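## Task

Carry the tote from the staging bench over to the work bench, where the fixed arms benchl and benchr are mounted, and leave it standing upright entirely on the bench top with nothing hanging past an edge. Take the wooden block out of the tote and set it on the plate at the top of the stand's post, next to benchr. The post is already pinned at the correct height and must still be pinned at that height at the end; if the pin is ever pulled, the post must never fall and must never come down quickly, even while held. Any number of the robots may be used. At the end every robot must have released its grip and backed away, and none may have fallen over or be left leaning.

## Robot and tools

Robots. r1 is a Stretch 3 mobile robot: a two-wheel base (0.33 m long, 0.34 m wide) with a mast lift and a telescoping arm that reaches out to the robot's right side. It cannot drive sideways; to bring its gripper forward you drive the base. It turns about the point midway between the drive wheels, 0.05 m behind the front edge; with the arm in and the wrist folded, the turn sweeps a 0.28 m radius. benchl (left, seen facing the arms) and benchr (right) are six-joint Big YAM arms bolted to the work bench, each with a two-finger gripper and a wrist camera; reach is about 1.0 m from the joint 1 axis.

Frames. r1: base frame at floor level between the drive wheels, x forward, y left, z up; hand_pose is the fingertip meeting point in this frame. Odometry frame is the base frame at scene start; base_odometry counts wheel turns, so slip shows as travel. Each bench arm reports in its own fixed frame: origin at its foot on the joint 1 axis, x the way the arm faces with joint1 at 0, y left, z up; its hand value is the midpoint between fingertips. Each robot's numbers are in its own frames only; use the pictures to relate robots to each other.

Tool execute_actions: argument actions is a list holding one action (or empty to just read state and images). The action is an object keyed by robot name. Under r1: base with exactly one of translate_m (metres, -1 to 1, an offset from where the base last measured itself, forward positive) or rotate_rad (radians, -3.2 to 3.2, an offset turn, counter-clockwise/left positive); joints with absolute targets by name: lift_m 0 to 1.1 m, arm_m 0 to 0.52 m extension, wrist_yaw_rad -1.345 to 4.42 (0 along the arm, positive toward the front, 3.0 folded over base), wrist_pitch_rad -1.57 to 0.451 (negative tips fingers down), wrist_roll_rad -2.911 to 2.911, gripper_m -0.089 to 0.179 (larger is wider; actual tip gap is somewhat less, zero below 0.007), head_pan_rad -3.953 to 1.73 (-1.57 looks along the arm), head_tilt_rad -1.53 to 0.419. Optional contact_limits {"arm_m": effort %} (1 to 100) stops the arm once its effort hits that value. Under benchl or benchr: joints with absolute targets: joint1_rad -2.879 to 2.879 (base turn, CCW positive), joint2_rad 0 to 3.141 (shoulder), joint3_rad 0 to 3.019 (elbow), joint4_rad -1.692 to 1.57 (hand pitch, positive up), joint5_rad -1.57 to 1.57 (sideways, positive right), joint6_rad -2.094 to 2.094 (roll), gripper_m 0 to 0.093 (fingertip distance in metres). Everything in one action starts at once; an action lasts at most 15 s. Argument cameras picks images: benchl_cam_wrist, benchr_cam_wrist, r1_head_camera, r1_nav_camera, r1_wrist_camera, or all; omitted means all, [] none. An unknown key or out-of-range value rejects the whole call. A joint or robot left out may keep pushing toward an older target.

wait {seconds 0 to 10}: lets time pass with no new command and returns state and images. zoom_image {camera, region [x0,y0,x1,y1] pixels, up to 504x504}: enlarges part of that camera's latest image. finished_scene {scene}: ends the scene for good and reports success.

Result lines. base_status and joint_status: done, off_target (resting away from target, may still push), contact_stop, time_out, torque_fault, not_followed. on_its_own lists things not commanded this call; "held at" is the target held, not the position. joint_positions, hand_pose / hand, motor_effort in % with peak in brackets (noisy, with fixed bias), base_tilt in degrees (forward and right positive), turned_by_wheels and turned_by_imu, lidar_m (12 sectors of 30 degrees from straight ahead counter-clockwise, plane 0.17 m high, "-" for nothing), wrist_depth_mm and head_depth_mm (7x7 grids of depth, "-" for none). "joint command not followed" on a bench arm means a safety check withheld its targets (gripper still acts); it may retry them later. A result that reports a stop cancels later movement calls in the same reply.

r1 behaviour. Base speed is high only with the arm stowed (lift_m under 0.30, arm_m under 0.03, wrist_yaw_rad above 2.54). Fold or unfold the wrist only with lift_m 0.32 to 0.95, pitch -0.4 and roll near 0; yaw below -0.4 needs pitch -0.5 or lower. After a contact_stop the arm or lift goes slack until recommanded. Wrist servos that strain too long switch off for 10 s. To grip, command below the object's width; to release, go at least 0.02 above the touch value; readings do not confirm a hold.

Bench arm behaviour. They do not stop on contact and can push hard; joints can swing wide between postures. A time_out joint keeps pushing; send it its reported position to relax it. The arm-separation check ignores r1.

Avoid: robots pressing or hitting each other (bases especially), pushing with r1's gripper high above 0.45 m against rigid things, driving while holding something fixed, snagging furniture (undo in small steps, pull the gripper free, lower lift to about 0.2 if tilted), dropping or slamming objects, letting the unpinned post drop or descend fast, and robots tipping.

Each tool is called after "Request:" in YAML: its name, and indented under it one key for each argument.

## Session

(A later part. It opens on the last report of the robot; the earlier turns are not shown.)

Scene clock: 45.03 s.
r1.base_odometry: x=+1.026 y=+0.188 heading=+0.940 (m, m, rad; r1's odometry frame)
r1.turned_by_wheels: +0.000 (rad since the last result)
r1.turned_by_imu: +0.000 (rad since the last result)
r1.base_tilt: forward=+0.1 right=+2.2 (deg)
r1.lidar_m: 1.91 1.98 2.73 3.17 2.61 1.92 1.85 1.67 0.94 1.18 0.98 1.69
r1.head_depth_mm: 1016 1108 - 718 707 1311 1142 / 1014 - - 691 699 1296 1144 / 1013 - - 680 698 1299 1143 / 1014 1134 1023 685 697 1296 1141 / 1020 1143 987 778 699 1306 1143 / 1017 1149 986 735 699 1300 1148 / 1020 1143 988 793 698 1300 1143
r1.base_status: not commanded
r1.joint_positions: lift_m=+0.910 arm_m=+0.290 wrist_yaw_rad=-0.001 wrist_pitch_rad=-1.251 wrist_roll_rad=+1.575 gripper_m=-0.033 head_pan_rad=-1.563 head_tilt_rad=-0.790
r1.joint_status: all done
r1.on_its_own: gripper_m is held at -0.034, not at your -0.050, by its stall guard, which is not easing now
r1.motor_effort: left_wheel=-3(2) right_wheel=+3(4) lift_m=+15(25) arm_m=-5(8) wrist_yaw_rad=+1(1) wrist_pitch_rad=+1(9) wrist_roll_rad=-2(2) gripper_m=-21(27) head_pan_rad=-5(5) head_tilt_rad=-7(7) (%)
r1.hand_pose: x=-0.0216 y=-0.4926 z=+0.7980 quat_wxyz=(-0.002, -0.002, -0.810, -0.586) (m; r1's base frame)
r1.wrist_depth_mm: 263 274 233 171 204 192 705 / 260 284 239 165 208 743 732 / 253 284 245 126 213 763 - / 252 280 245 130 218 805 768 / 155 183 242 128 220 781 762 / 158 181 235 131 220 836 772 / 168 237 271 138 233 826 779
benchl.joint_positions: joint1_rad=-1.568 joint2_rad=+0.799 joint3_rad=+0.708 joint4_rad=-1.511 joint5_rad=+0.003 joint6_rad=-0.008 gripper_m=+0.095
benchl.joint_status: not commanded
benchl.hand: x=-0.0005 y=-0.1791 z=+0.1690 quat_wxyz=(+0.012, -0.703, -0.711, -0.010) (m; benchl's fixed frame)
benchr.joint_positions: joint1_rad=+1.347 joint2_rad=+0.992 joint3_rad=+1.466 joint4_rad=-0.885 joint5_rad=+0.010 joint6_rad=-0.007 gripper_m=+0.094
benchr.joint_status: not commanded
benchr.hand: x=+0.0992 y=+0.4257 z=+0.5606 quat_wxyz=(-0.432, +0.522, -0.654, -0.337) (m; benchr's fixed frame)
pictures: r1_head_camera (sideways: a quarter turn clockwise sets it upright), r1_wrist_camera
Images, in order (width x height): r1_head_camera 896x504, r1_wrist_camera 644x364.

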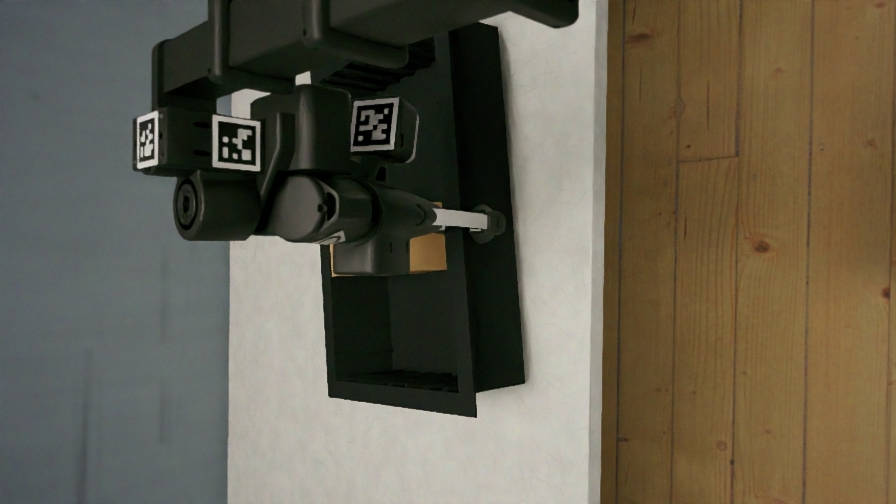

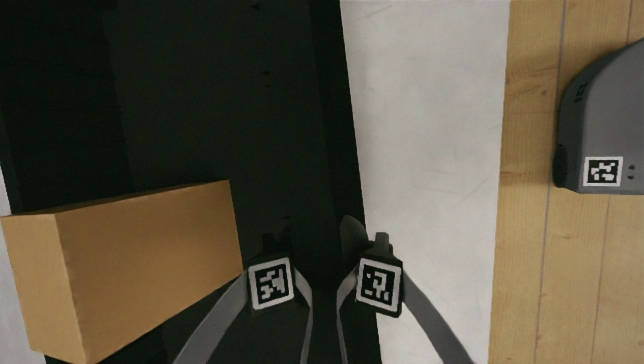

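Still pivoting; the rim should soon bear on the inner finger.

Request:
execute_actions:
  actions:
    - {"r1":{"joints":{"wrist_pitch_rad":-0.95,"arm_m":0.215,"lift_m":0.885}}}
  cameras: ["r1_head_camera","r1_wrist_camera","r1_nav_camera"]

Scene clock: 47.47 s.
r1.base_odometry: x=+1.026 y=+0.188 heading=+0.940 (m, m, rad; r1's odometry frame)
r1.turned_by_wheels: +0.000 (rad since the last result)
r1.turned_by_imu: +0.000 (rad since the last result)
r1.base_tilt: forward=+0.1 right=+2.3 (deg)
r1.lidar_m: 1.91 1.99 2.73 3.15 2.61 1.92 1.85 1.67 0.94 1.18 0.98 1.69
r1.head_depth_mm: 1008 1149 - - 690 1293 1148 / 1015 1147 - - 686 1304 1146 / 1016 1148 - - 682 1300 1148 / 1015 1139 989 695 682 1305 1142 / 1020 1145 989 791 677 1313 1145 / 1015 1143 987 733 680 1309 1142 / 1022 1149 986 795 696 1306 1143
r1.base_status: not commanded
r1.joint_positions: lift_m=+0.885 arm_m=+0.215 wrist_yaw_rad=-0.001 wrist_pitch_rad=-1.017 wrist_roll_rad=+1.575 gripper_m=-0.030 head_pan_rad=-1.563 head_tilt_rad=-0.790
r1.joint_status: wrist_pitch_rad off_target (ended at -1.017, target -0.950); the others done
r1.on_its_own: gripper_m is held at -0.031, not at your -0.050, by its stall guard, which is not easing now
r1.motor_effort: left_wheel=-2(3) right_wheel=+2(3) lift_m=+17(16) arm_m=-4(5) wrist_yaw_rad=+1(0) wrist_pitch_rad=+32(31) wrist_roll_rad=-2(1) gripper_m=-22(23) head_pan_rad=-5(5) head_tilt_rad=-7(7) (%)
r1.hand_pose: x=-0.0216 y=-0.4742 z=+0.7930 quat_wxyz=(-0.002, -0.002, -0.873, -0.487) (m; r1's base frame)
r1.wrist_depth_mm: 494 296 272 158 193 178 645 / 521 300 280 133 195 188 668 / 547 299 288 165 196 732 663 / 568 282 266 165 202 757 691 / 563 190 234 134 204 742 699 / 579 193 225 135 204 774 714 / 599 305 317 170 213 777 707
benchl.joint_positions: joint1_rad=-1.568 joint2_rad=+0.799 joint3_rad=+0.708 joint4_rad=-1.511 joint5_rad=+0.003 joint6_rad=-0.008 gripper_m=+0.095
benchl.joint_status: not commanded
benchl.hand: x=-0.0005 y=-0.1791 z=+0.1690 quat_wxyz=(+0.012, -0.703, -0.711, -0.010) (m; benchl's fixed frame)
benchr.joint_positions: joint1_rad=+1.347 joint2_rad=+0.992 joint3_rad=+1.466 joint4_rad=-0.885 joint5_rad=+0.010 joint6_rad=-0.007 gripper_m=+0.094
benchr.joint_status: not commanded
benchr.hand: x=+0.0992 y=+0.4257 z=+0.5606 quat_wxyz=(-0.432, +0.522, -0.654, -0.337) (m; benchr's fixed frame)
pictures: r1_head_camera (sideways: a quarter turn clockwise sets it upright), r1_nav_camera (sideways: a quarter turn counterclockwise sets it upright), r1_wrist_camera
Images, in order (width x height): r1_head_camera 896x504, r1_nav_camera 672x504, r1_wrist_camera 644x364.

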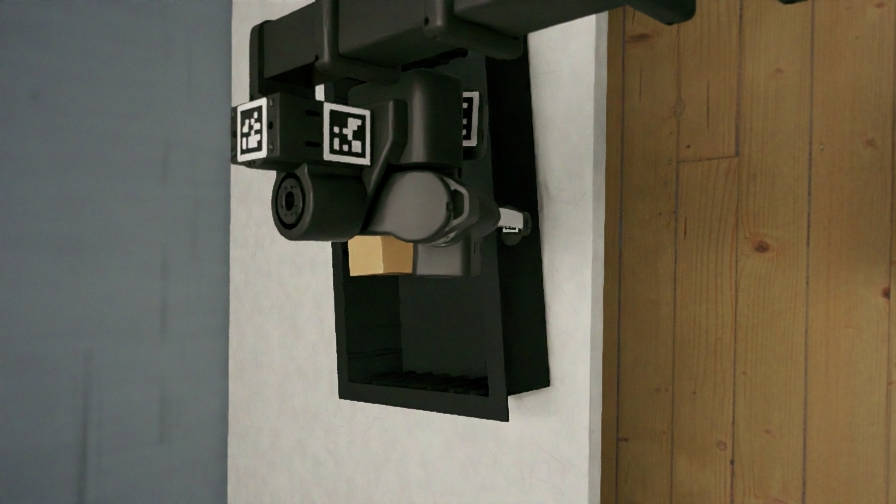

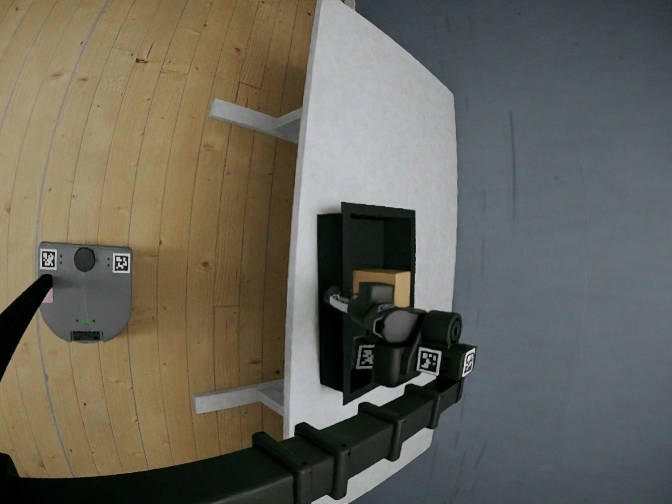

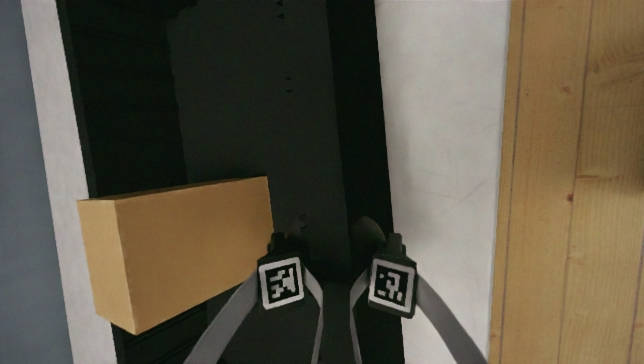

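Now it takes load. Test lift.

Request:
execute_actions:
  actions:
    - {"r1":{"joints":{"lift_m":0.93}}}
  cameras: ["r1_head_camera","r1_wrist_camera","r1_nav_camera"]

Scene clock: 49.17 s.
r1.base_odometry: x=+1.026 y=+0.188 heading=+0.940 (m, m, rad; r1's odometry frame)
r1.turned_by_wheels: +0.000 (rad since the last result)
r1.turned_by_imu: +0.000 (rad since the last result)
r1.base_tilt: forward=+0.1 right=+2.3 (deg)
r1.lidar_m: 1.91 1.99 2.73 3.16 2.61 1.92 1.85 1.66 0.94 1.18 0.97 1.69
r1.head_depth_mm: 1015 1093 - 666 697 1306 1146 / 1011 - - 635 699 1302 1149 / 1013 1112 - 633 699 1301 1141 / 1011 1134 988 629 699 1306 1143 / 1012 1152 988 740 678 1292 1147 / 1017 1142 986 656 682 1295 1143 / 1021 1142 986 797 699 1301 1144
r1.base_status: not commanded
r1.joint_positions: lift_m=+0.929 arm_m=+0.215 wrist_yaw_rad=-0.001 wrist_pitch_rad=-1.023 wrist_roll_rad=+1.575 gripper_m=-0.027 head_pan_rad=-1.563 head_tilt_rad=-0.790
r1.joint_status: all done
r1.on_its_own: gripper_m is held at -0.028, not at your -0.050, by its stall guard, which is not easing now; wrist_pitch_rad is at rest, and its effort (+35) is outside its rest range (-20 to +32)
r1.motor_effort: left_wheel=-2(2) right_wheel=+3(3) lift_m=+29(31) arm_m=-4(5) wrist_yaw_rad=+0(1) wrist_pitch_rad=+35(36) wrist_roll_rad=-1(1) gripper_m=-22(24) head_pan_rad=-5(5) head_tilt_rad=-7(7) (%)
r1.hand_pose: x=-0.0216 y=-0.4728 z=+0.8366 quat_wxyz=(-0.002, -0.002, -0.872, -0.490) (m; r1's base frame)
r1.wrist_depth_mm: 560 300 293 156 229 216 682 / 571 313 308 161 234 222 685 / 579 312 320 160 233 789 709 / 594 312 282 167 238 757 719 / 612 205 235 140 244 789 719 / 624 206 225 138 245 808 748 / 621 555 336 170 203 847 738
benchl.joint_positions: joint1_rad=-1.568 joint2_rad=+0.799 joint3_rad=+0.708 joint4_rad=-1.511 joint5_rad=+0.003 joint6_rad=-0.008 gripper_m=+0.095
benchl.joint_status: not commanded
benchl.hand: x=-0.0005 y=-0.1791 z=+0.1690 quat_wxyz=(+0.012, -0.703, -0.711, -0.010) (m; benchl's fixed frame)
benchr.joint_positions: joint1_rad=+1.347 joint2_rad=+0.992 joint3_rad=+1.466 joint4_rad=-0.885 joint5_rad=+0.010 joint6_rad=-0.007 gripper_m=+0.094
benchr.joint_status: not commanded
benchr.hand: x=+0.0992 y=+0.4257 z=+0.5606 quat_wxyz=(-0.432, +0.522, -0.654, -0.337) (m; benchr's fixed frame)
pictures: r1_head_camera (sideways: a quarter turn clockwise sets it upright), r1_nav_camera (sideways: a quarter turn counterclockwise sets it upright), r1_wrist_camera
Images, in order (width x height): r1_head_camera 896x504, r1_nav_camera 672x504, r1_wrist_camera 644x364.

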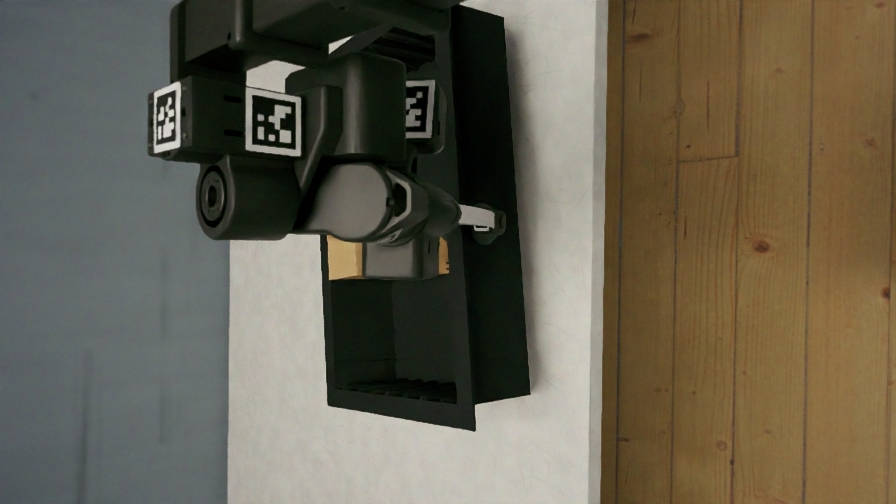

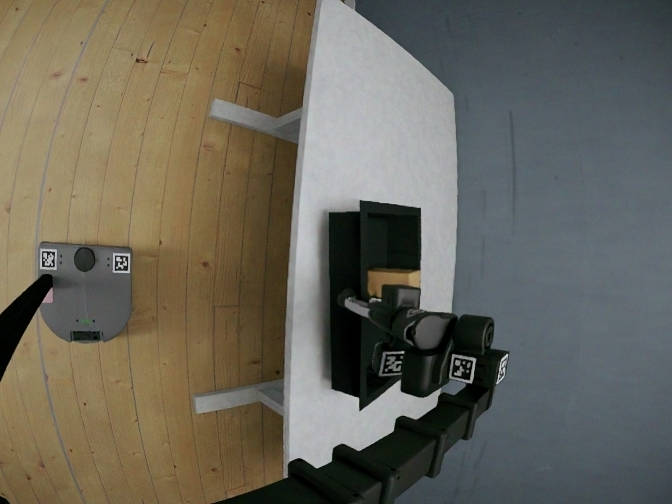

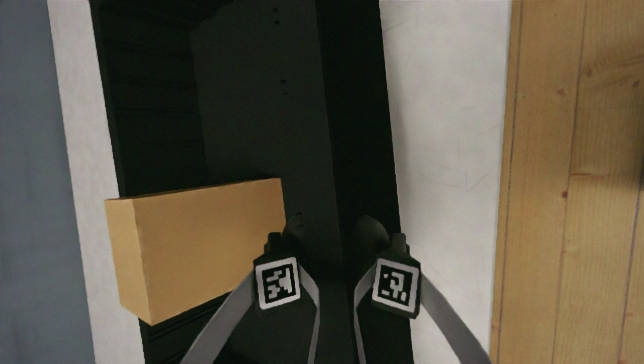

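Request:
execute_actions:
  actions:
    - {"r1":{"joints":{"lift_m":0.95,"wrist_pitch_rad":-0.83}}}
  cameras: []

Request:
wait:
  seconds: 10

Scene clock: 51.17 s.
r1.base_odometry: x=+1.026 y=+0.188 heading=+0.940 (m, m, rad; r1's odometry frame)
r1.turned_by_wheels: +0.000 (rad since the last result)
r1.turned_by_imu: +0.000 (rad since the last result)
r1.base_tilt: forward=+0.1 right=+2.3 (deg)
r1.lidar_m: 1.91 1.99 2.74 3.15 2.61 1.91 1.85 1.66 0.94 1.18 0.98 1.68
r1.head_depth_mm: 1009 - 696 737 700 1308 1143 / 1009 - - 657 698 1316 1147 / 1011 - - 651 696 1306 1144 / 1011 1132 764 642 698 1303 1141 / 1017 1150 796 636 700 1305 1144 / 1024 1144 774 633 700 1297 1149 / 1020 1144 987 797 697 1301 1145
r1.base_status: not commanded
r1.joint_positions: lift_m=+0.949 arm_m=+0.215 wrist_yaw_rad=+0.000 wrist_pitch_rad=-0.913 wrist_roll_rad=+1.574 gripper_m=-0.027 head_pan_rad=-1.563 head_tilt_rad=-0.790
r1.joint_status: wrist_pitch_rad off_target (ended at -0.913, target -0.830); the others done
r1.on_its_own: gripper_m is held at -0.028, not at your -0.050, by its stall guard, which is not easing now; wrist_pitch_rad is at rest, and its effort (+40) is outside its rest range (-20 to +32)
r1.motor_effort: left_wheel=-2(2) right_wheel=+3(3) lift_m=+29(30) arm_m=-4(4) wrist_yaw_rad=+0(1) wrist_pitch_rad=+40(47) wrist_roll_rad=-1(1) gripper_m=-23(24) head_pan_rad=-5(6) head_tilt_rad=-7(7) (%)
r1.hand_pose: x=-0.0215 y=-0.4975 z=+0.8704 quat_wxyz=(-0.001, -0.001, -0.897, -0.441) (m; r1's base frame)
r1.wrist_depth_mm: 578 297 296 156 253 224 668 / 565 309 314 157 258 230 697 / 585 316 322 163 264 234 696 / 589 307 264 164 267 240 712 / 588 206 235 141 274 242 716 / 605 207 227 137 277 245 756 / 603 653 338 172 205 248 773
benchl.joint_positions: joint1_rad=-1.568 joint2_rad=+0.799 joint3_rad=+0.708 joint4_rad=-1.511 joint5_rad=+0.003 joint6_rad=-0.008 gripper_m=+0.095
benchl.joint_status: not commanded
benchl.hand: x=-0.0005 y=-0.1791 z=+0.1690 quat_wxyz=(+0.012, -0.703, -0.711, -0.010) (m; benchl's fixed frame)
benchr.joint_positions: joint1_rad=+1.347 joint2_rad=+0.992 joint3_rad=+1.466 joint4_rad=-0.885 joint5_rad=+0.010 joint6_rad=-0.007 gripper_m=+0.094
benchr.joint_status: not commanded
benchr.hand: x=+0.0992 y=+0.4257 z=+0.5606 quat_wxyz=(-0.432, +0.522, -0.654, -0.337) (m; benchr's fixed frame)
pictures: none
No camera images: the call's "cameras" was empty. Leave "cameras" out to get every camera's image.

Scene clock: 61.17 s.
r1.base_odometry: x=+1.026 y=+0.188 heading=+0.940 (m, m, rad; r1's odometry frame)
r1.turned_by_wheels: +0.000 (rad since the last result)
r1.turned_by_imu: -0.001 (rad since the last result)
r1.base_tilt: forward=+0.1 right=+2.3 (deg)
r1.lidar_m: 1.91 1.99 2.73 3.16 2.61 1.92 1.85 1.66 0.94 1.18 0.97 1.69
r1.head_depth_mm: 1010 - 697 695 702 1306 1143 / 1012 - - 659 699 1306 1143 / 1012 - - 652 700 1313 1142 / 1017 1127 761 644 700 1318 1148 / 1008 1148 793 634 700 1294 1144 / 1017 1145 771 644 696 1301 1145 / 1015 1149 986 793 698 1304 1147
r1.base_status: not commanded
r1.joint_positions: lift_m=+0.949 arm_m=+0.215 wrist_yaw_rad=+0.000 wrist_pitch_rad=-0.913 wrist_roll_rad=+1.574 gripper_m=-0.027 head_pan_rad=-1.563 head_tilt_rad=-0.790
r1.joint_status: wrist_pitch_rad off_target (ended at -0.913, target -0.830); the others done
r1.on_its_own: gripper_m is held at -0.028, not at your -0.050, by its stall guard, which is not easing now; wrist_pitch_rad is at rest, and its effort (+40) is outside its rest range (-20 to +32)
r1.motor_effort: left_wheel=-2(2) right_wheel=+2(3) lift_m=+29(30) arm_m=-4(4) wrist_yaw_rad=+0(1) wrist_pitch_rad=+40(47) wrist_roll_rad=-1(1) gripper_m=-23(24) head_pan_rad=-5(6) head_tilt_rad=-7(7) (%)
r1.hand_pose: x=-0.0215 y=-0.4975 z=+0.8704 quat_wxyz=(-0.001, -0.001, -0.897, -0.441) (m; r1's base frame)
r1.wrist_depth_mm: 568 296 297 137 261 225 653 / 573 314 311 159 261 231 681 / 586 316 319 158 263 235 687 / 603 308 285 165 270 235 704 / 590 206 234 142 274 242 724 / 592 207 227 137 275 243 745 / 606 682 335 170 201 246 779
benchl.joint_positions: joint1_rad=-1.568 joint2_rad=+0.799 joint3_rad=+0.708 joint4_rad=-1.511 joint5_rad=+0.003 joint6_rad=-0.008 gripper_m=+0.095
benchl.joint_status: not commanded
benchl.hand: x=-0.0005 y=-0.1791 z=+0.1690 quat_wxyz=(+0.012, -0.703, -0.711, -0.010) (m; benchl's fixed frame)
benchr.joint_positions: joint1_rad=+1.347 joint2_rad=+0.992 joint3_rad=+1.466 joint4_rad=-0.885 joint5_rad=+0.010 joint6_rad=-0.007 gripper_m=+0.094
benchr.joint_status: not commanded
benchr.hand: x=+0.0992 y=+0.4257 z=+0.5606 quat_wxyz=(-0.432, +0.522, -0.654, -0.337) (m; benchr's fixed frame)
wait: 10.00 s; at rest by 0.27 s
pictures: benchl_cam_wrist, benchr_cam_wrist, r1_head_camera (sideways: a quarter turn clockwise sets it upright), r1_nav_camera (sideways: a quarter turn counterclockwise sets it upright), r1_wrist_camera
Images, in order (width x height): benchl_cam_wrist 504x504, benchr_cam_wrist 504x504, r1_head_camera 896x504, r1_nav_camera 672x504, r1_wrist_camera 644x364.

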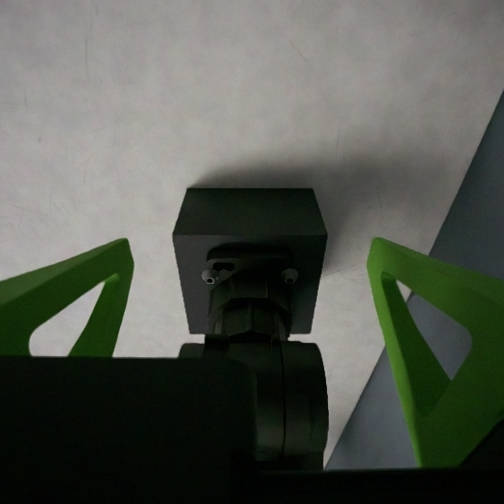

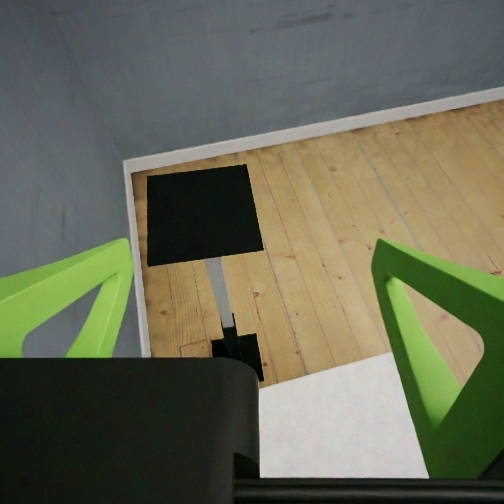

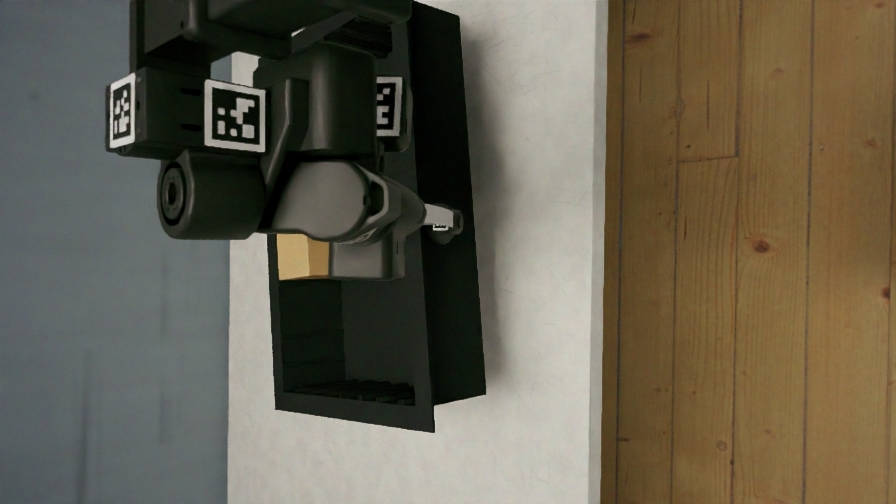

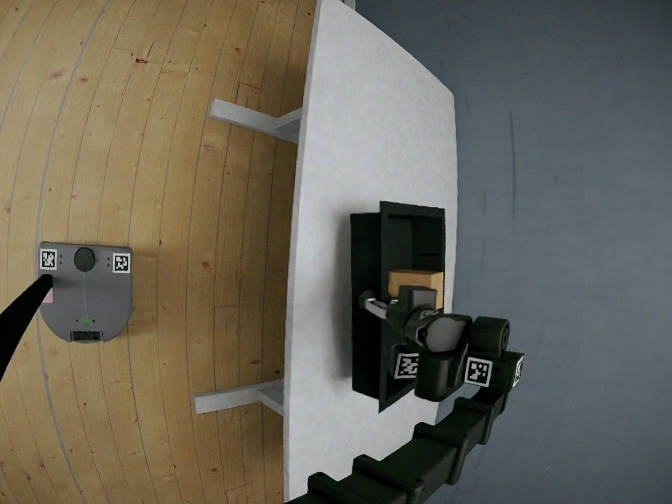

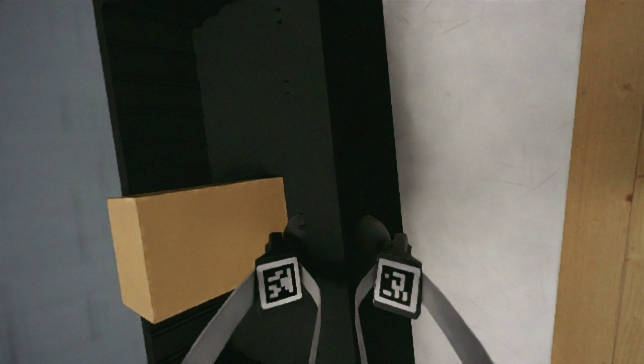

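Request:
execute_actions:
  actions:
    - {"r1":{"base":{"rotate_rad":1.58},"joints":{"arm_m":0.05,"lift_m":0.98}}}
  cameras: ["r1_wrist_camera"]

Request:
execute_actions:
  actions:
    - {"r1":{"base":{"translate_m":1.0},"joints":{"head_pan_rad":0,"head_tilt_rad":-0.4}},"benchr":{"joints":{"joint1_rad":1.45,"joint2_rad":1.5,"joint3_rad":1.9,"joint4_rad":-1.3}}}
  cameras: ["r1_wrist_camera","benchr_cam_wrist"]

Request:
execute_actions:
  actions:
    - {"r1":{"base":{"translate_m":1.0}}}
  cameras: ["r1_wrist_camera","r1_head_camera","r1_nav_camera"]

Scene clock: 66.53 s.
r1.base_odometry: x=+1.026 y=+0.188 heading=+2.520 (m, m, rad; r1's odometry frame)
r1.turned_by_wheels: +1.580 (rad since the last result)
r1.turned_by_imu: +1.597 (rad since the last result)
r1.base_tilt: forward=+0.1 right=+2.3 (deg)
r1.lidar_m: 3.16 2.58 1.91 1.86 1.65 0.94 1.18 0.98 1.70 1.91 1.99 2.75
r1.head_depth_mm: 1656 1795 - - - 1297 1146 / 1658 1884 - - - 1309 1146 / 1665 1896 - - - 1303 1149 / 1672 1887 2070 546 1431 1299 1150 / 1675 1903 2067 641 497 1309 1145 / 1664 1896 2067 623 499 1299 1141 / 1675 1912 2107 567 1418 1299 1144
r1.base_status: done
r1.joint_positions: lift_m=+0.979 arm_m=+0.050 wrist_yaw_rad=+0.002 wrist_pitch_rad=-0.911 wrist_roll_rad=+1.572 gripper_m=-0.027 head_pan_rad=-1.563 head_tilt_rad=-0.790
r1.joint_status: all done
r1.on_its_own: gripper_m is held at -0.028, not at your -0.050, by its stall guard, which is not easing now; wrist_pitch_rad is at rest, and its effort (+39) is outside its rest range (-20 to +32)
r1.motor_effort: left_wheel=-3(5) right_wheel=+3(7) lift_m=+29(31) arm_m=-4(4) wrist_yaw_rad=-1(2) wrist_pitch_rad=+39(40) wrist_roll_rad=+0(1) gripper_m=-23(23) head_pan_rad=-6(5) head_tilt_rad=-7(7) (%)
r1.hand_pose: x=-0.0213 y=-0.3330 z=+0.9006 quat_wxyz=(+0.000, +0.000, -0.898, -0.440) (m; r1's base frame)
r1.wrist_depth_mm: - 301 296 154 938 827 734 / - 311 308 159 919 845 735 / - 321 322 158 - 869 768 / - 308 270 165 - 853 763 / - 208 234 142 - 885 780 / - 211 226 138 - 921 761 / - - 345 169 201 904 794
benchl.joint_positions: joint1_rad=-1.568 joint2_rad=+0.799 joint3_rad=+0.708 joint4_rad=-1.511 joint5_rad=+0.003 joint6_rad=-0.008 gripper_m=+0.095
benchl.joint_status: not commanded
benchl.hand: x=-0.0005 y=-0.1791 z=+0.1690 quat_wxyz=(+0.012, -0.703, -0.711, -0.010) (m; benchl's fixed frame)
benchr.joint_positions: joint1_rad=+1.347 joint2_rad=+0.992 joint3_rad=+1.466 joint4_rad=-0.885 joint5_rad=+0.010 joint6_rad=-0.007 gripper_m=+0.094
benchr.joint_status: not commanded
benchr.hand: x=+0.0992 y=+0.4257 z=+0.5606 quat_wxyz=(-0.432, +0.522, -0.654, -0.337) (m; benchr's fixed frame)
pictures: r1_wrist_camera
Images, in order (width x height): r1_wrist_camera 644x364.

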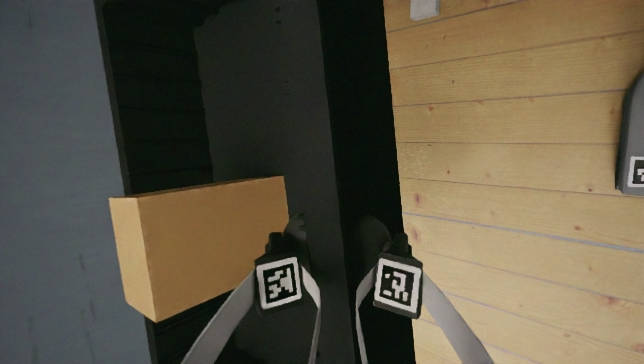

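Scene clock: 78.03 s.
r1.base_odometry: x=+0.213 y=+0.771 heading=+2.520 (m, m, rad; r1's odometry frame)
r1.turned_by_wheels: +0.000 (rad since the last result)
r1.turned_by_imu: -0.003 (rad since the last result)
r1.base_tilt: forward=+0.1 right=+2.3 (deg)
r1.lidar_m: 2.18 2.32 1.90 1.84 1.91 1.83 2.17 1.86 1.99 1.92 2.00 2.31
r1.head_depth_mm: 2185 2332 2497 2714 2248 1727 1394 / 2198 2339 2463 2711 2255 1721 1401 / 2201 2331 2451 2688 2279 1725 1397 / 2221 2320 2218 2703 2264 1731 1405 / 2171 2348 2467 2768 2246 1725 1396 / 2213 2308 2208 2738 2281 1739 1406 / 2227 2286 2450 2664 2281 1735 1406
r1.base_status: done
r1.joint_positions: lift_m=+0.979 arm_m=+0.050 wrist_yaw_rad=+0.002 wrist_pitch_rad=-0.911 wrist_roll_rad=+1.572 gripper_m=-0.027 head_pan_rad=-0.007 head_tilt_rad=-0.408
r1.joint_status: all done
r1.on_its_own: gripper_m is held at -0.028, not at your -0.050, by its stall guard, which is not easing now; wrist_pitch_rad is at rest, and its effort (+39) is outside its rest range (-20 to +32)
r1.motor_effort: left_wheel=-3(3) right_wheel=+3(7) lift_m=+29(30) arm_m=-4(4) wrist_yaw_rad=-1(1) wrist_pitch_rad=+39(39) wrist_roll_rad=-1(0) gripper_m=-23(23) head_pan_rad=+4(56) head_tilt_rad=+6(41) (%)
r1.hand_pose: x=-0.0213 y=-0.3330 z=+0.9006 quat_wxyz=(+0.000, +0.000, -0.898, -0.440) (m; r1's base frame)
r1.wrist_depth_mm: - 301 296 153 909 821 733 / - 312 310 159 954 847 733 / - 318 324 158 - 848 767 / - 308 282 165 - 852 758 / - 207 235 142 - 882 782 / - 210 226 137 - 915 774 / - - 340 169 200 886 777
benchl.joint_positions: joint1_rad=-1.568 joint2_rad=+0.799 joint3_rad=+0.708 joint4_rad=-1.511 joint5_rad=+0.003 joint6_rad=-0.008 gripper_m=+0.095
benchl.joint_status: not commanded
benchl.hand: x=-0.0005 y=-0.1791 z=+0.1690 quat_wxyz=(+0.012, -0.703, -0.711, -0.010) (m; benchl's fixed frame)
benchr.joint_positions: joint1_rad=+1.451 joint2_rad=+1.501 joint3_rad=+1.855 joint4_rad=-1.287 joint5_rad=+0.010 joint6_rad=-0.007 gripper_m=+0.094
benchr.joint_status: all done
benchr.hand: x=+0.0702 y=+0.5637 z=+0.4476 quat_wxyz=(-0.239, +0.631, -0.709, -0.203) (m; benchr's fixed frame)
pictures: benchr_cam_wrist, r1_wrist_camera
Images, in order (width x height): benchr_cam_wrist 504x504, r1_wrist_camera 644x364.

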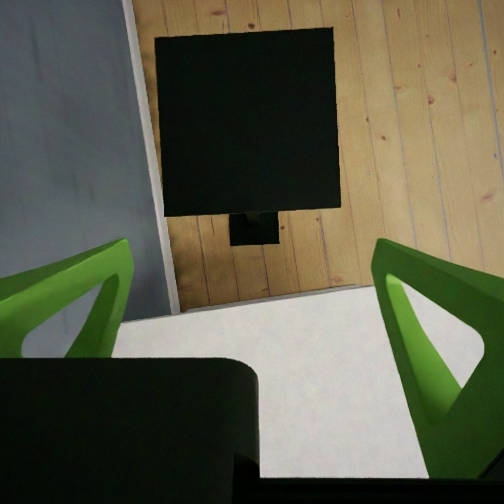

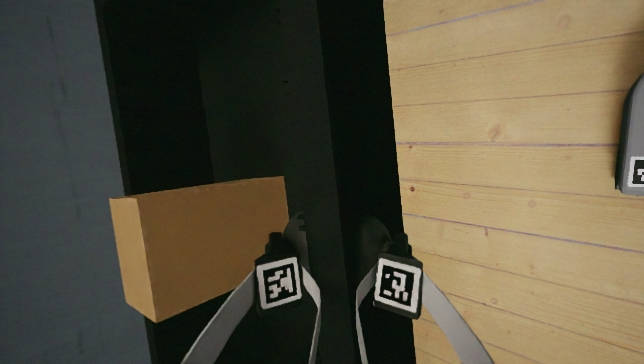

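Scene clock: 89.53 s.
r1.base_odometry: x=-0.600 y=+1.353 heading=+2.520 (m, m, rad; r1's odometry frame)
r1.turned_by_wheels: +0.000 (rad since the last result)
r1.turned_by_imu: -0.003 (rad since the last result)
r1.base_tilt: forward=+0.1 right=+2.2 (deg)
r1.lidar_m: 1.59 1.43 1.89 1.83 1.90 2.63 2.80 2.73 2.00 1.94 2.01 1.22
r1.head_depth_mm: 1321 1430 1534 1475 1064 1667 1400 / 1324 1434 1528 1485 1066 1616 1401 / 1336 1410 1512 1317 1060 1730 1399 / 1340 1411 1521 1314 1071 1711 1401 / 1338 1431 1543 1473 1064 1727 1407 / 1348 1419 1540 1484 1065 1730 1407 / 1335 1393 1531 1366 1064 1726 1396
r1.base_status: done
r1.joint_positions: lift_m=+0.979 arm_m=+0.050 wrist_yaw_rad=+0.001 wrist_pitch_rad=-0.911 wrist_roll_rad=+1.572 gripper_m=-0.027 head_pan_rad=-0.007 head_tilt_rad=-0.408
r1.joint_status: not commanded
r1.on_its_own: gripper_m is held at -0.028, not at your -0.050, by its stall guard, which is not easing now; wrist_pitch_rad is at rest, and its effort (+39) is outside its rest range (-20 to +32)
r1.motor_effort: left_wheel=-2(3) right_wheel=+3(6) lift_m=+29(30) arm_m=-5(4) wrist_yaw_rad=-1(1) wrist_pitch_rad=+39(39) wrist_roll_rad=-1(1) gripper_m=-23(23) head_pan_rad=+4(4) head_tilt_rad=+6(5) (%)
r1.hand_pose: x=-0.0213 y=-0.3330 z=+0.9006 quat_wxyz=(+0.000, +0.000, -0.898, -0.440) (m; r1's base frame)
r1.wrist_depth_mm: - 299 300 153 988 844 739 / - 314 310 159 964 857 714 / - 314 324 158 - 854 757 / - 308 281 164 - 856 768 / - 208 236 142 - 872 757 / - 210 226 137 - 906 773 / - - 342 169 202 896 772
benchl.joint_positions: joint1_rad=-1.568 joint2_rad=+0.799 joint3_rad=+0.708 joint4_rad=-1.511 joint5_rad=+0.003 joint6_rad=-0.008 gripper_m=+0.095
benchl.joint_status: not commanded
benchl.hand: x=-0.0005 y=-0.1791 z=+0.1690 quat_wxyz=(+0.012, -0.703, -0.711, -0.010) (m; benchl's fixed frame)
benchr.joint_positions: joint1_rad=+1.451 joint2_rad=+1.501 joint3_rad=+1.855 joint4_rad=-1.287 joint5_rad=+0.010 joint6_rad=-0.007 gripper_m=+0.094
benchr.joint_status: not commanded
benchr.hand: x=+0.0702 y=+0.5637 z=+0.4476 quat_wxyz=(-0.239, +0.631, -0.709, -0.203) (m; benchr's fixed frame)
pictures: r1_head_camera (sideways: a quarter turn clockwise sets it upright), r1_nav_camera (sideways: a quarter turn counterclockwise sets it upright), r1_wrist_camera
Images, in order (width x height): r1_head_camera 896x504, r1_nav_camera 672x504, r1_wrist_camera 644x364.

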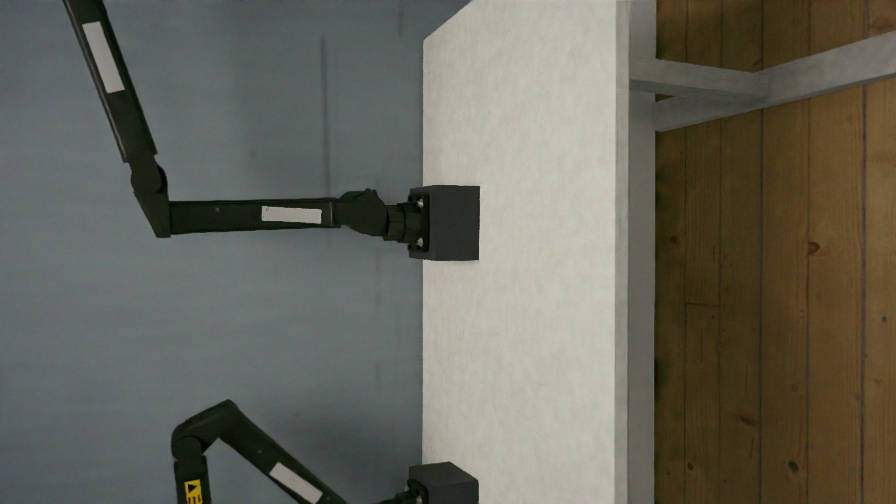

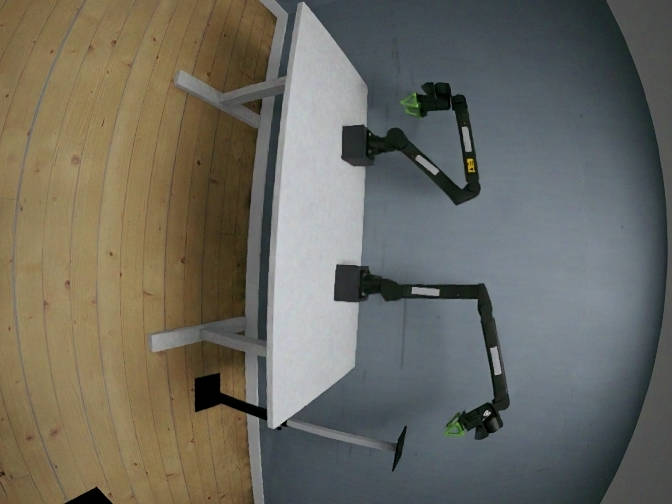

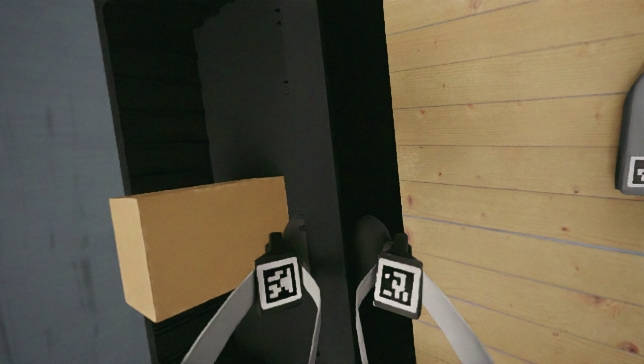

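Request:
execute_actions:
  actions:
    - {"r1":{"base":{"translate_m":0.3}}}
  cameras: []

Request:
execute_actions:
  actions:
    - {"r1":{"base":{"rotate_rad":1.6},"joints":{"head_pan_rad":-1.57,"head_tilt_rad":-0.7,"arm_m":0.30}}}
  cameras: []

Request:
execute_actions:
  actions:
    - {"r1":{"joints":{"lift_m":0.89}}}
  cameras: ["r1_wrist_camera","r1_head_camera","r1_nav_camera"]

Scene clock: 95.03 s.
r1.base_odometry: x=-0.844 y=+1.528 heading=+2.519 (m, m, rad; r1's odometry frame)
r1.turned_by_wheels: +0.000 (rad since the last result)
r1.turned_by_imu: -0.001 (rad since the last result)
r1.base_tilt: forward=+0.1 right=+2.2 (deg)
r1.lidar_m: 1.29 1.20 1.24 1.82 1.90 2.62 3.08 2.73 2.01 1.94 1.82 0.93
r1.head_depth_mm: 1045 1154 1241 1320 1012 773 1169 / 1055 1157 1241 1315 1014 774 1293 / 1077 900 1211 1049 1018 774 1297 / 1077 1141 1246 1302 1015 772 1296 / 1082 1158 1246 1311 1017 773 1297 / 1080 1151 1243 1318 1021 773 1293 / 1075 1128 1247 1316 1010 773 1303
r1.base_status: done
r1.joint_positions: lift_m=+0.979 arm_m=+0.050 wrist_yaw_rad=+0.001 wrist_pitch_rad=-0.911 wrist_roll_rad=+1.572 gripper_m=-0.027 head_pan_rad=-0.007 head_tilt_rad=-0.408
r1.joint_status: not commanded
r1.on_its_own: gripper_m is held at -0.028, not at your -0.050, by its stall guard, which is not easing now; wrist_pitch_rad is at rest, and its effort (+39) is outside its rest range (-20 to +32)
r1.motor_effort: left_wheel=-2(3) right_wheel=+2(6) lift_m=+29(29) arm_m=-4(5) wrist_yaw_rad=-2(1) wrist_pitch_rad=+39(39) wrist_roll_rad=+0(1) gripper_m=-23(23) head_pan_rad=+4(4) head_tilt_rad=+6(5) (%)
r1.hand_pose: x=-0.0213 y=-0.3330 z=+0.9006 quat_wxyz=(+0.000, +0.000, -0.898, -0.440) (m; r1's base frame)
r1.wrist_depth_mm: - 303 299 153 949 823 723 / - 314 311 158 934 827 734 / - 317 322 159 - 835 739 / - 307 282 165 - 874 768 / - 207 237 142 - 860 751 / - 211 227 137 - 912 765 / - - 342 169 201 910 777
benchl.joint_positions: joint1_rad=-1.568 joint2_rad=+0.799 joint3_rad=+0.708 joint4_rad=-1.511 joint5_rad=+0.003 joint6_rad=-0.008 gripper_m=+0.095
benchl.joint_status: not commanded
benchl.hand: x=-0.0005 y=-0.1791 z=+0.1690 quat_wxyz=(+0.012, -0.703, -0.711, -0.010) (m; benchl's fixed frame)
benchr.joint_positions: joint1_rad=+1.451 joint2_rad=+1.501 joint3_rad=+1.855 joint4_rad=-1.287 joint5_rad=+0.010 joint6_rad=-0.007 gripper_m=+0.094
benchr.joint_status: not commanded
benchr.hand: x=+0.0702 y=+0.5637 z=+0.4476 quat_wxyz=(-0.239, +0.631, -0.709, -0.203) (m; benchr's fixed frame)
pictures: none
No camera images: the call's "cameras" was empty. Leave "cameras" out to get every camera's image.

Scene clock: 98.50 s.
r1.base_odometry: x=-0.844 y=+1.528 heading=-2.164 (m, m, rad; r1's odometry frame)
r1.turned_by_wheels: +1.600 (rad since the last result)
r1.turned_by_imu: +1.617 (rad since the last result)
r1.base_tilt: forward=+0.1 right=+2.3 (deg)
r1.lidar_m: 1.82 1.91 2.71 3.07 2.65 1.99 1.94 1.77 0.93 1.29 1.20 1.87
r1.head_depth_mm: 1079 - 788 813 766 1347 1174 / 1065 - - 696 787 1374 1180 / 867 - - 687 788 1367 1184 / 1090 1217 869 693 786 1372 1186 / 1091 1234 856 684 785 1377 1182 / 1104 1246 1078 812 787 1377 1183 / 1087 1250 1126 894 788 1378 1180
r1.base_status: done
r1.joint_positions: lift_m=+0.979 arm_m=+0.300 wrist_yaw_rad=+0.002 wrist_pitch_rad=-0.913 wrist_roll_rad=+1.569 gripper_m=-0.027 head_pan_rad=-1.563 head_tilt_rad=-0.691
r1.joint_status: all done
r1.on_its_own: gripper_m is held at -0.028, not at your -0.050, by its stall guard, which is not easing now; wrist_pitch_rad is at rest, and its effort (+40) is outside its rest range (-20 to +32)
r1.motor_effort: left_wheel=-2(6) right_wheel=+2(6) lift_m=+29(30) arm_m=+3(5) wrist_yaw_rad=-2(3) wrist_pitch_rad=+40(40) wrist_roll_rad=+1(1) gripper_m=-23(23) head_pan_rad=-5(54) head_tilt_rad=-6(36) (%)
r1.hand_pose: x=-0.0212 y=-0.5822 z=+0.9005 quat_wxyz=(+0.002, +0.001, -0.898, -0.441) (m; r1's base frame)
r1.wrist_depth_mm: 579 301 303 152 288 251 698 / 582 309 317 158 287 261 728 / 376 322 322 157 292 265 742 / 609 307 263 163 294 277 758 / 626 208 234 142 307 279 762 / 630 215 225 138 301 293 782 / 641 700 345 169 206 830 792
benchl.joint_positions: joint1_rad=-1.568 joint2_rad=+0.799 joint3_rad=+0.708 joint4_rad=-1.511 joint5_rad=+0.003 joint6_rad=-0.008 gripper_m=+0.095
benchl.joint_status: not commanded
benchl.hand: x=-0.0005 y=-0.1791 z=+0.1690 quat_wxyz=(+0.012, -0.703, -0.711, -0.010) (m; benchl's fixed frame)
benchr.joint_positions: joint1_rad=+1.451 joint2_rad=+1.501 joint3_rad=+1.855 joint4_rad=-1.287 joint5_rad=+0.010 joint6_rad=-0.007 gripper_m=+0.094
benchr.joint_status: not commanded
benchr.hand: x=+0.0702 y=+0.5637 z=+0.4476 quat_wxyz=(-0.239, +0.631, -0.709, -0.203) (m; benchr's fixed frame)
pictures: none
No camera images: the call's "cameras" was empty. Leave "cameras" out to get every camera's image.

Scene clock: 100.17 s.
r1.base_odometry: x=-0.844 y=+1.528 heading=-2.164 (m, m, rad; r1's odometry frame)
r1.turned_by_wheels: +0.000 (rad since the last result)
r1.turned_by_imu: +0.000 (rad since the last result)
r1.base_tilt: forward=+0.1 right=+2.3 (deg)
r1.lidar_m: 1.82 1.91 2.69 3.09 2.65 1.99 1.94 1.78 0.93 1.29 1.20 1.87
r1.head_depth_mm: 1075 1204 1285 - 788 1340 1178 / 1087 1189 - 748 791 1382 1189 / 865 941 - 725 762 1382 1180 / 1095 1229 1179 725 764 1373 1179 / 1103 1226 1174 866 763 1375 1181 / 1101 1236 1165 835 789 1373 1180 / 1089 1243 1119 893 788 1368 1183
r1.base_status: not commanded
r1.joint_positions: lift_m=+0.890 arm_m=+0.300 wrist_yaw_rad=+0.002 wrist_pitch_rad=-0.913 wrist_roll_rad=+1.569 gripper_m=-0.027 head_pan_rad=-1.563 head_tilt_rad=-0.691
r1.joint_status: all done
r1.on_its_own: gripper_m is held at -0.028, not at your -0.050, by its stall guard, which is not easing now; wrist_pitch_rad is at rest, and its effort (+40) is outside its rest range (-20 to +32)
r1.motor_effort: left_wheel=-2(3) right_wheel=+3(2) lift_m=+17(27) arm_m=+3(3) wrist_yaw_rad=-1(2) wrist_pitch_rad=+40(40) wrist_roll_rad=+0(1) gripper_m=-23(23) head_pan_rad=-5(5) head_tilt_rad=-6(6) (%)
r1.hand_pose: x=-0.0212 y=-0.5821 z=+0.8112 quat_wxyz=(+0.002, +0.001, -0.897, -0.441) (m; r1's base frame)
r1.wrist_depth_mm: 594 299 296 154 204 186 662 / 556 315 312 159 202 188 662 / 372 321 325 159 207 195 675 / 571 310 284 164 210 200 674 / 612 206 234 142 214 208 704 / 639 214 225 138 215 771 725 / 636 633 344 170 207 803 703
benchl.joint_positions: joint1_rad=-1.568 joint2_rad=+0.799 joint3_rad=+0.708 joint4_rad=-1.511 joint5_rad=+0.003 joint6_rad=-0.008 gripper_m=+0.095
benchl.joint_status: not commanded
benchl.hand: x=-0.0005 y=-0.1791 z=+0.1690 quat_wxyz=(+0.012, -0.703, -0.711, -0.010) (m; benchl's fixed frame)
benchr.joint_positions: joint1_rad=+1.451 joint2_rad=+1.501 joint3_rad=+1.855 joint4_rad=-1.287 joint5_rad=+0.010 joint6_rad=-0.007 gripper_m=+0.094
benchr.joint_status: not commanded
benchr.hand: x=+0.0702 y=+0.5637 z=+0.4476 quat_wxyz=(-0.239, +0.631, -0.709, -0.203) (m; benchr's fixed frame)
pictures: r1_head_camera (sideways: a quarter turn clockwise sets it upright), r1_nav_camera (sideways: a quarter turn counterclockwise sets it upright), r1_wrist_camera
Images, in order (width x height): r1_head_camera 896x504, r1_nav_camera 672x504, r1_wrist_camera 644x364.

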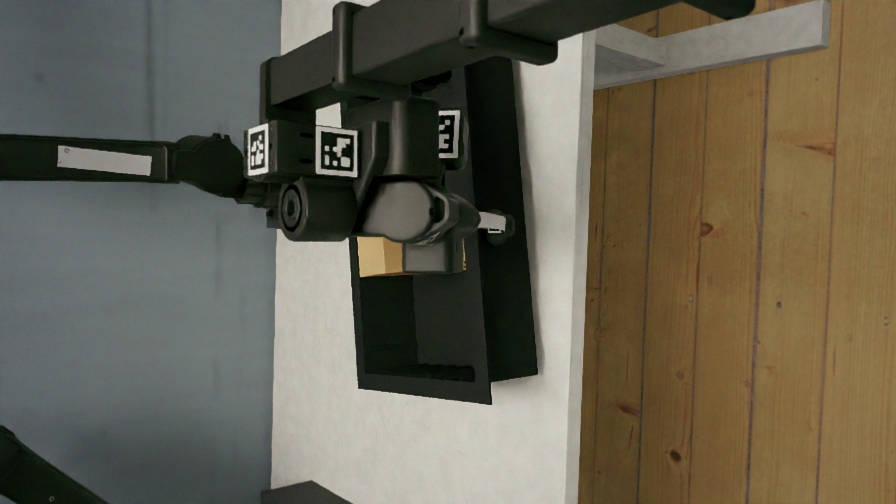

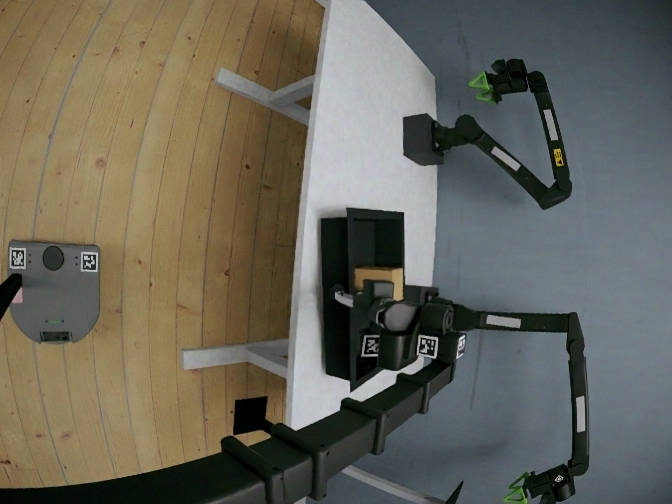

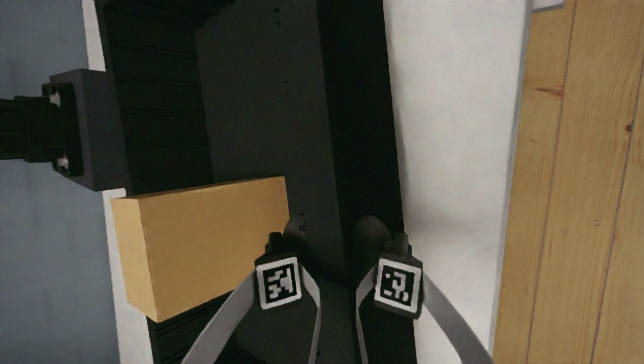

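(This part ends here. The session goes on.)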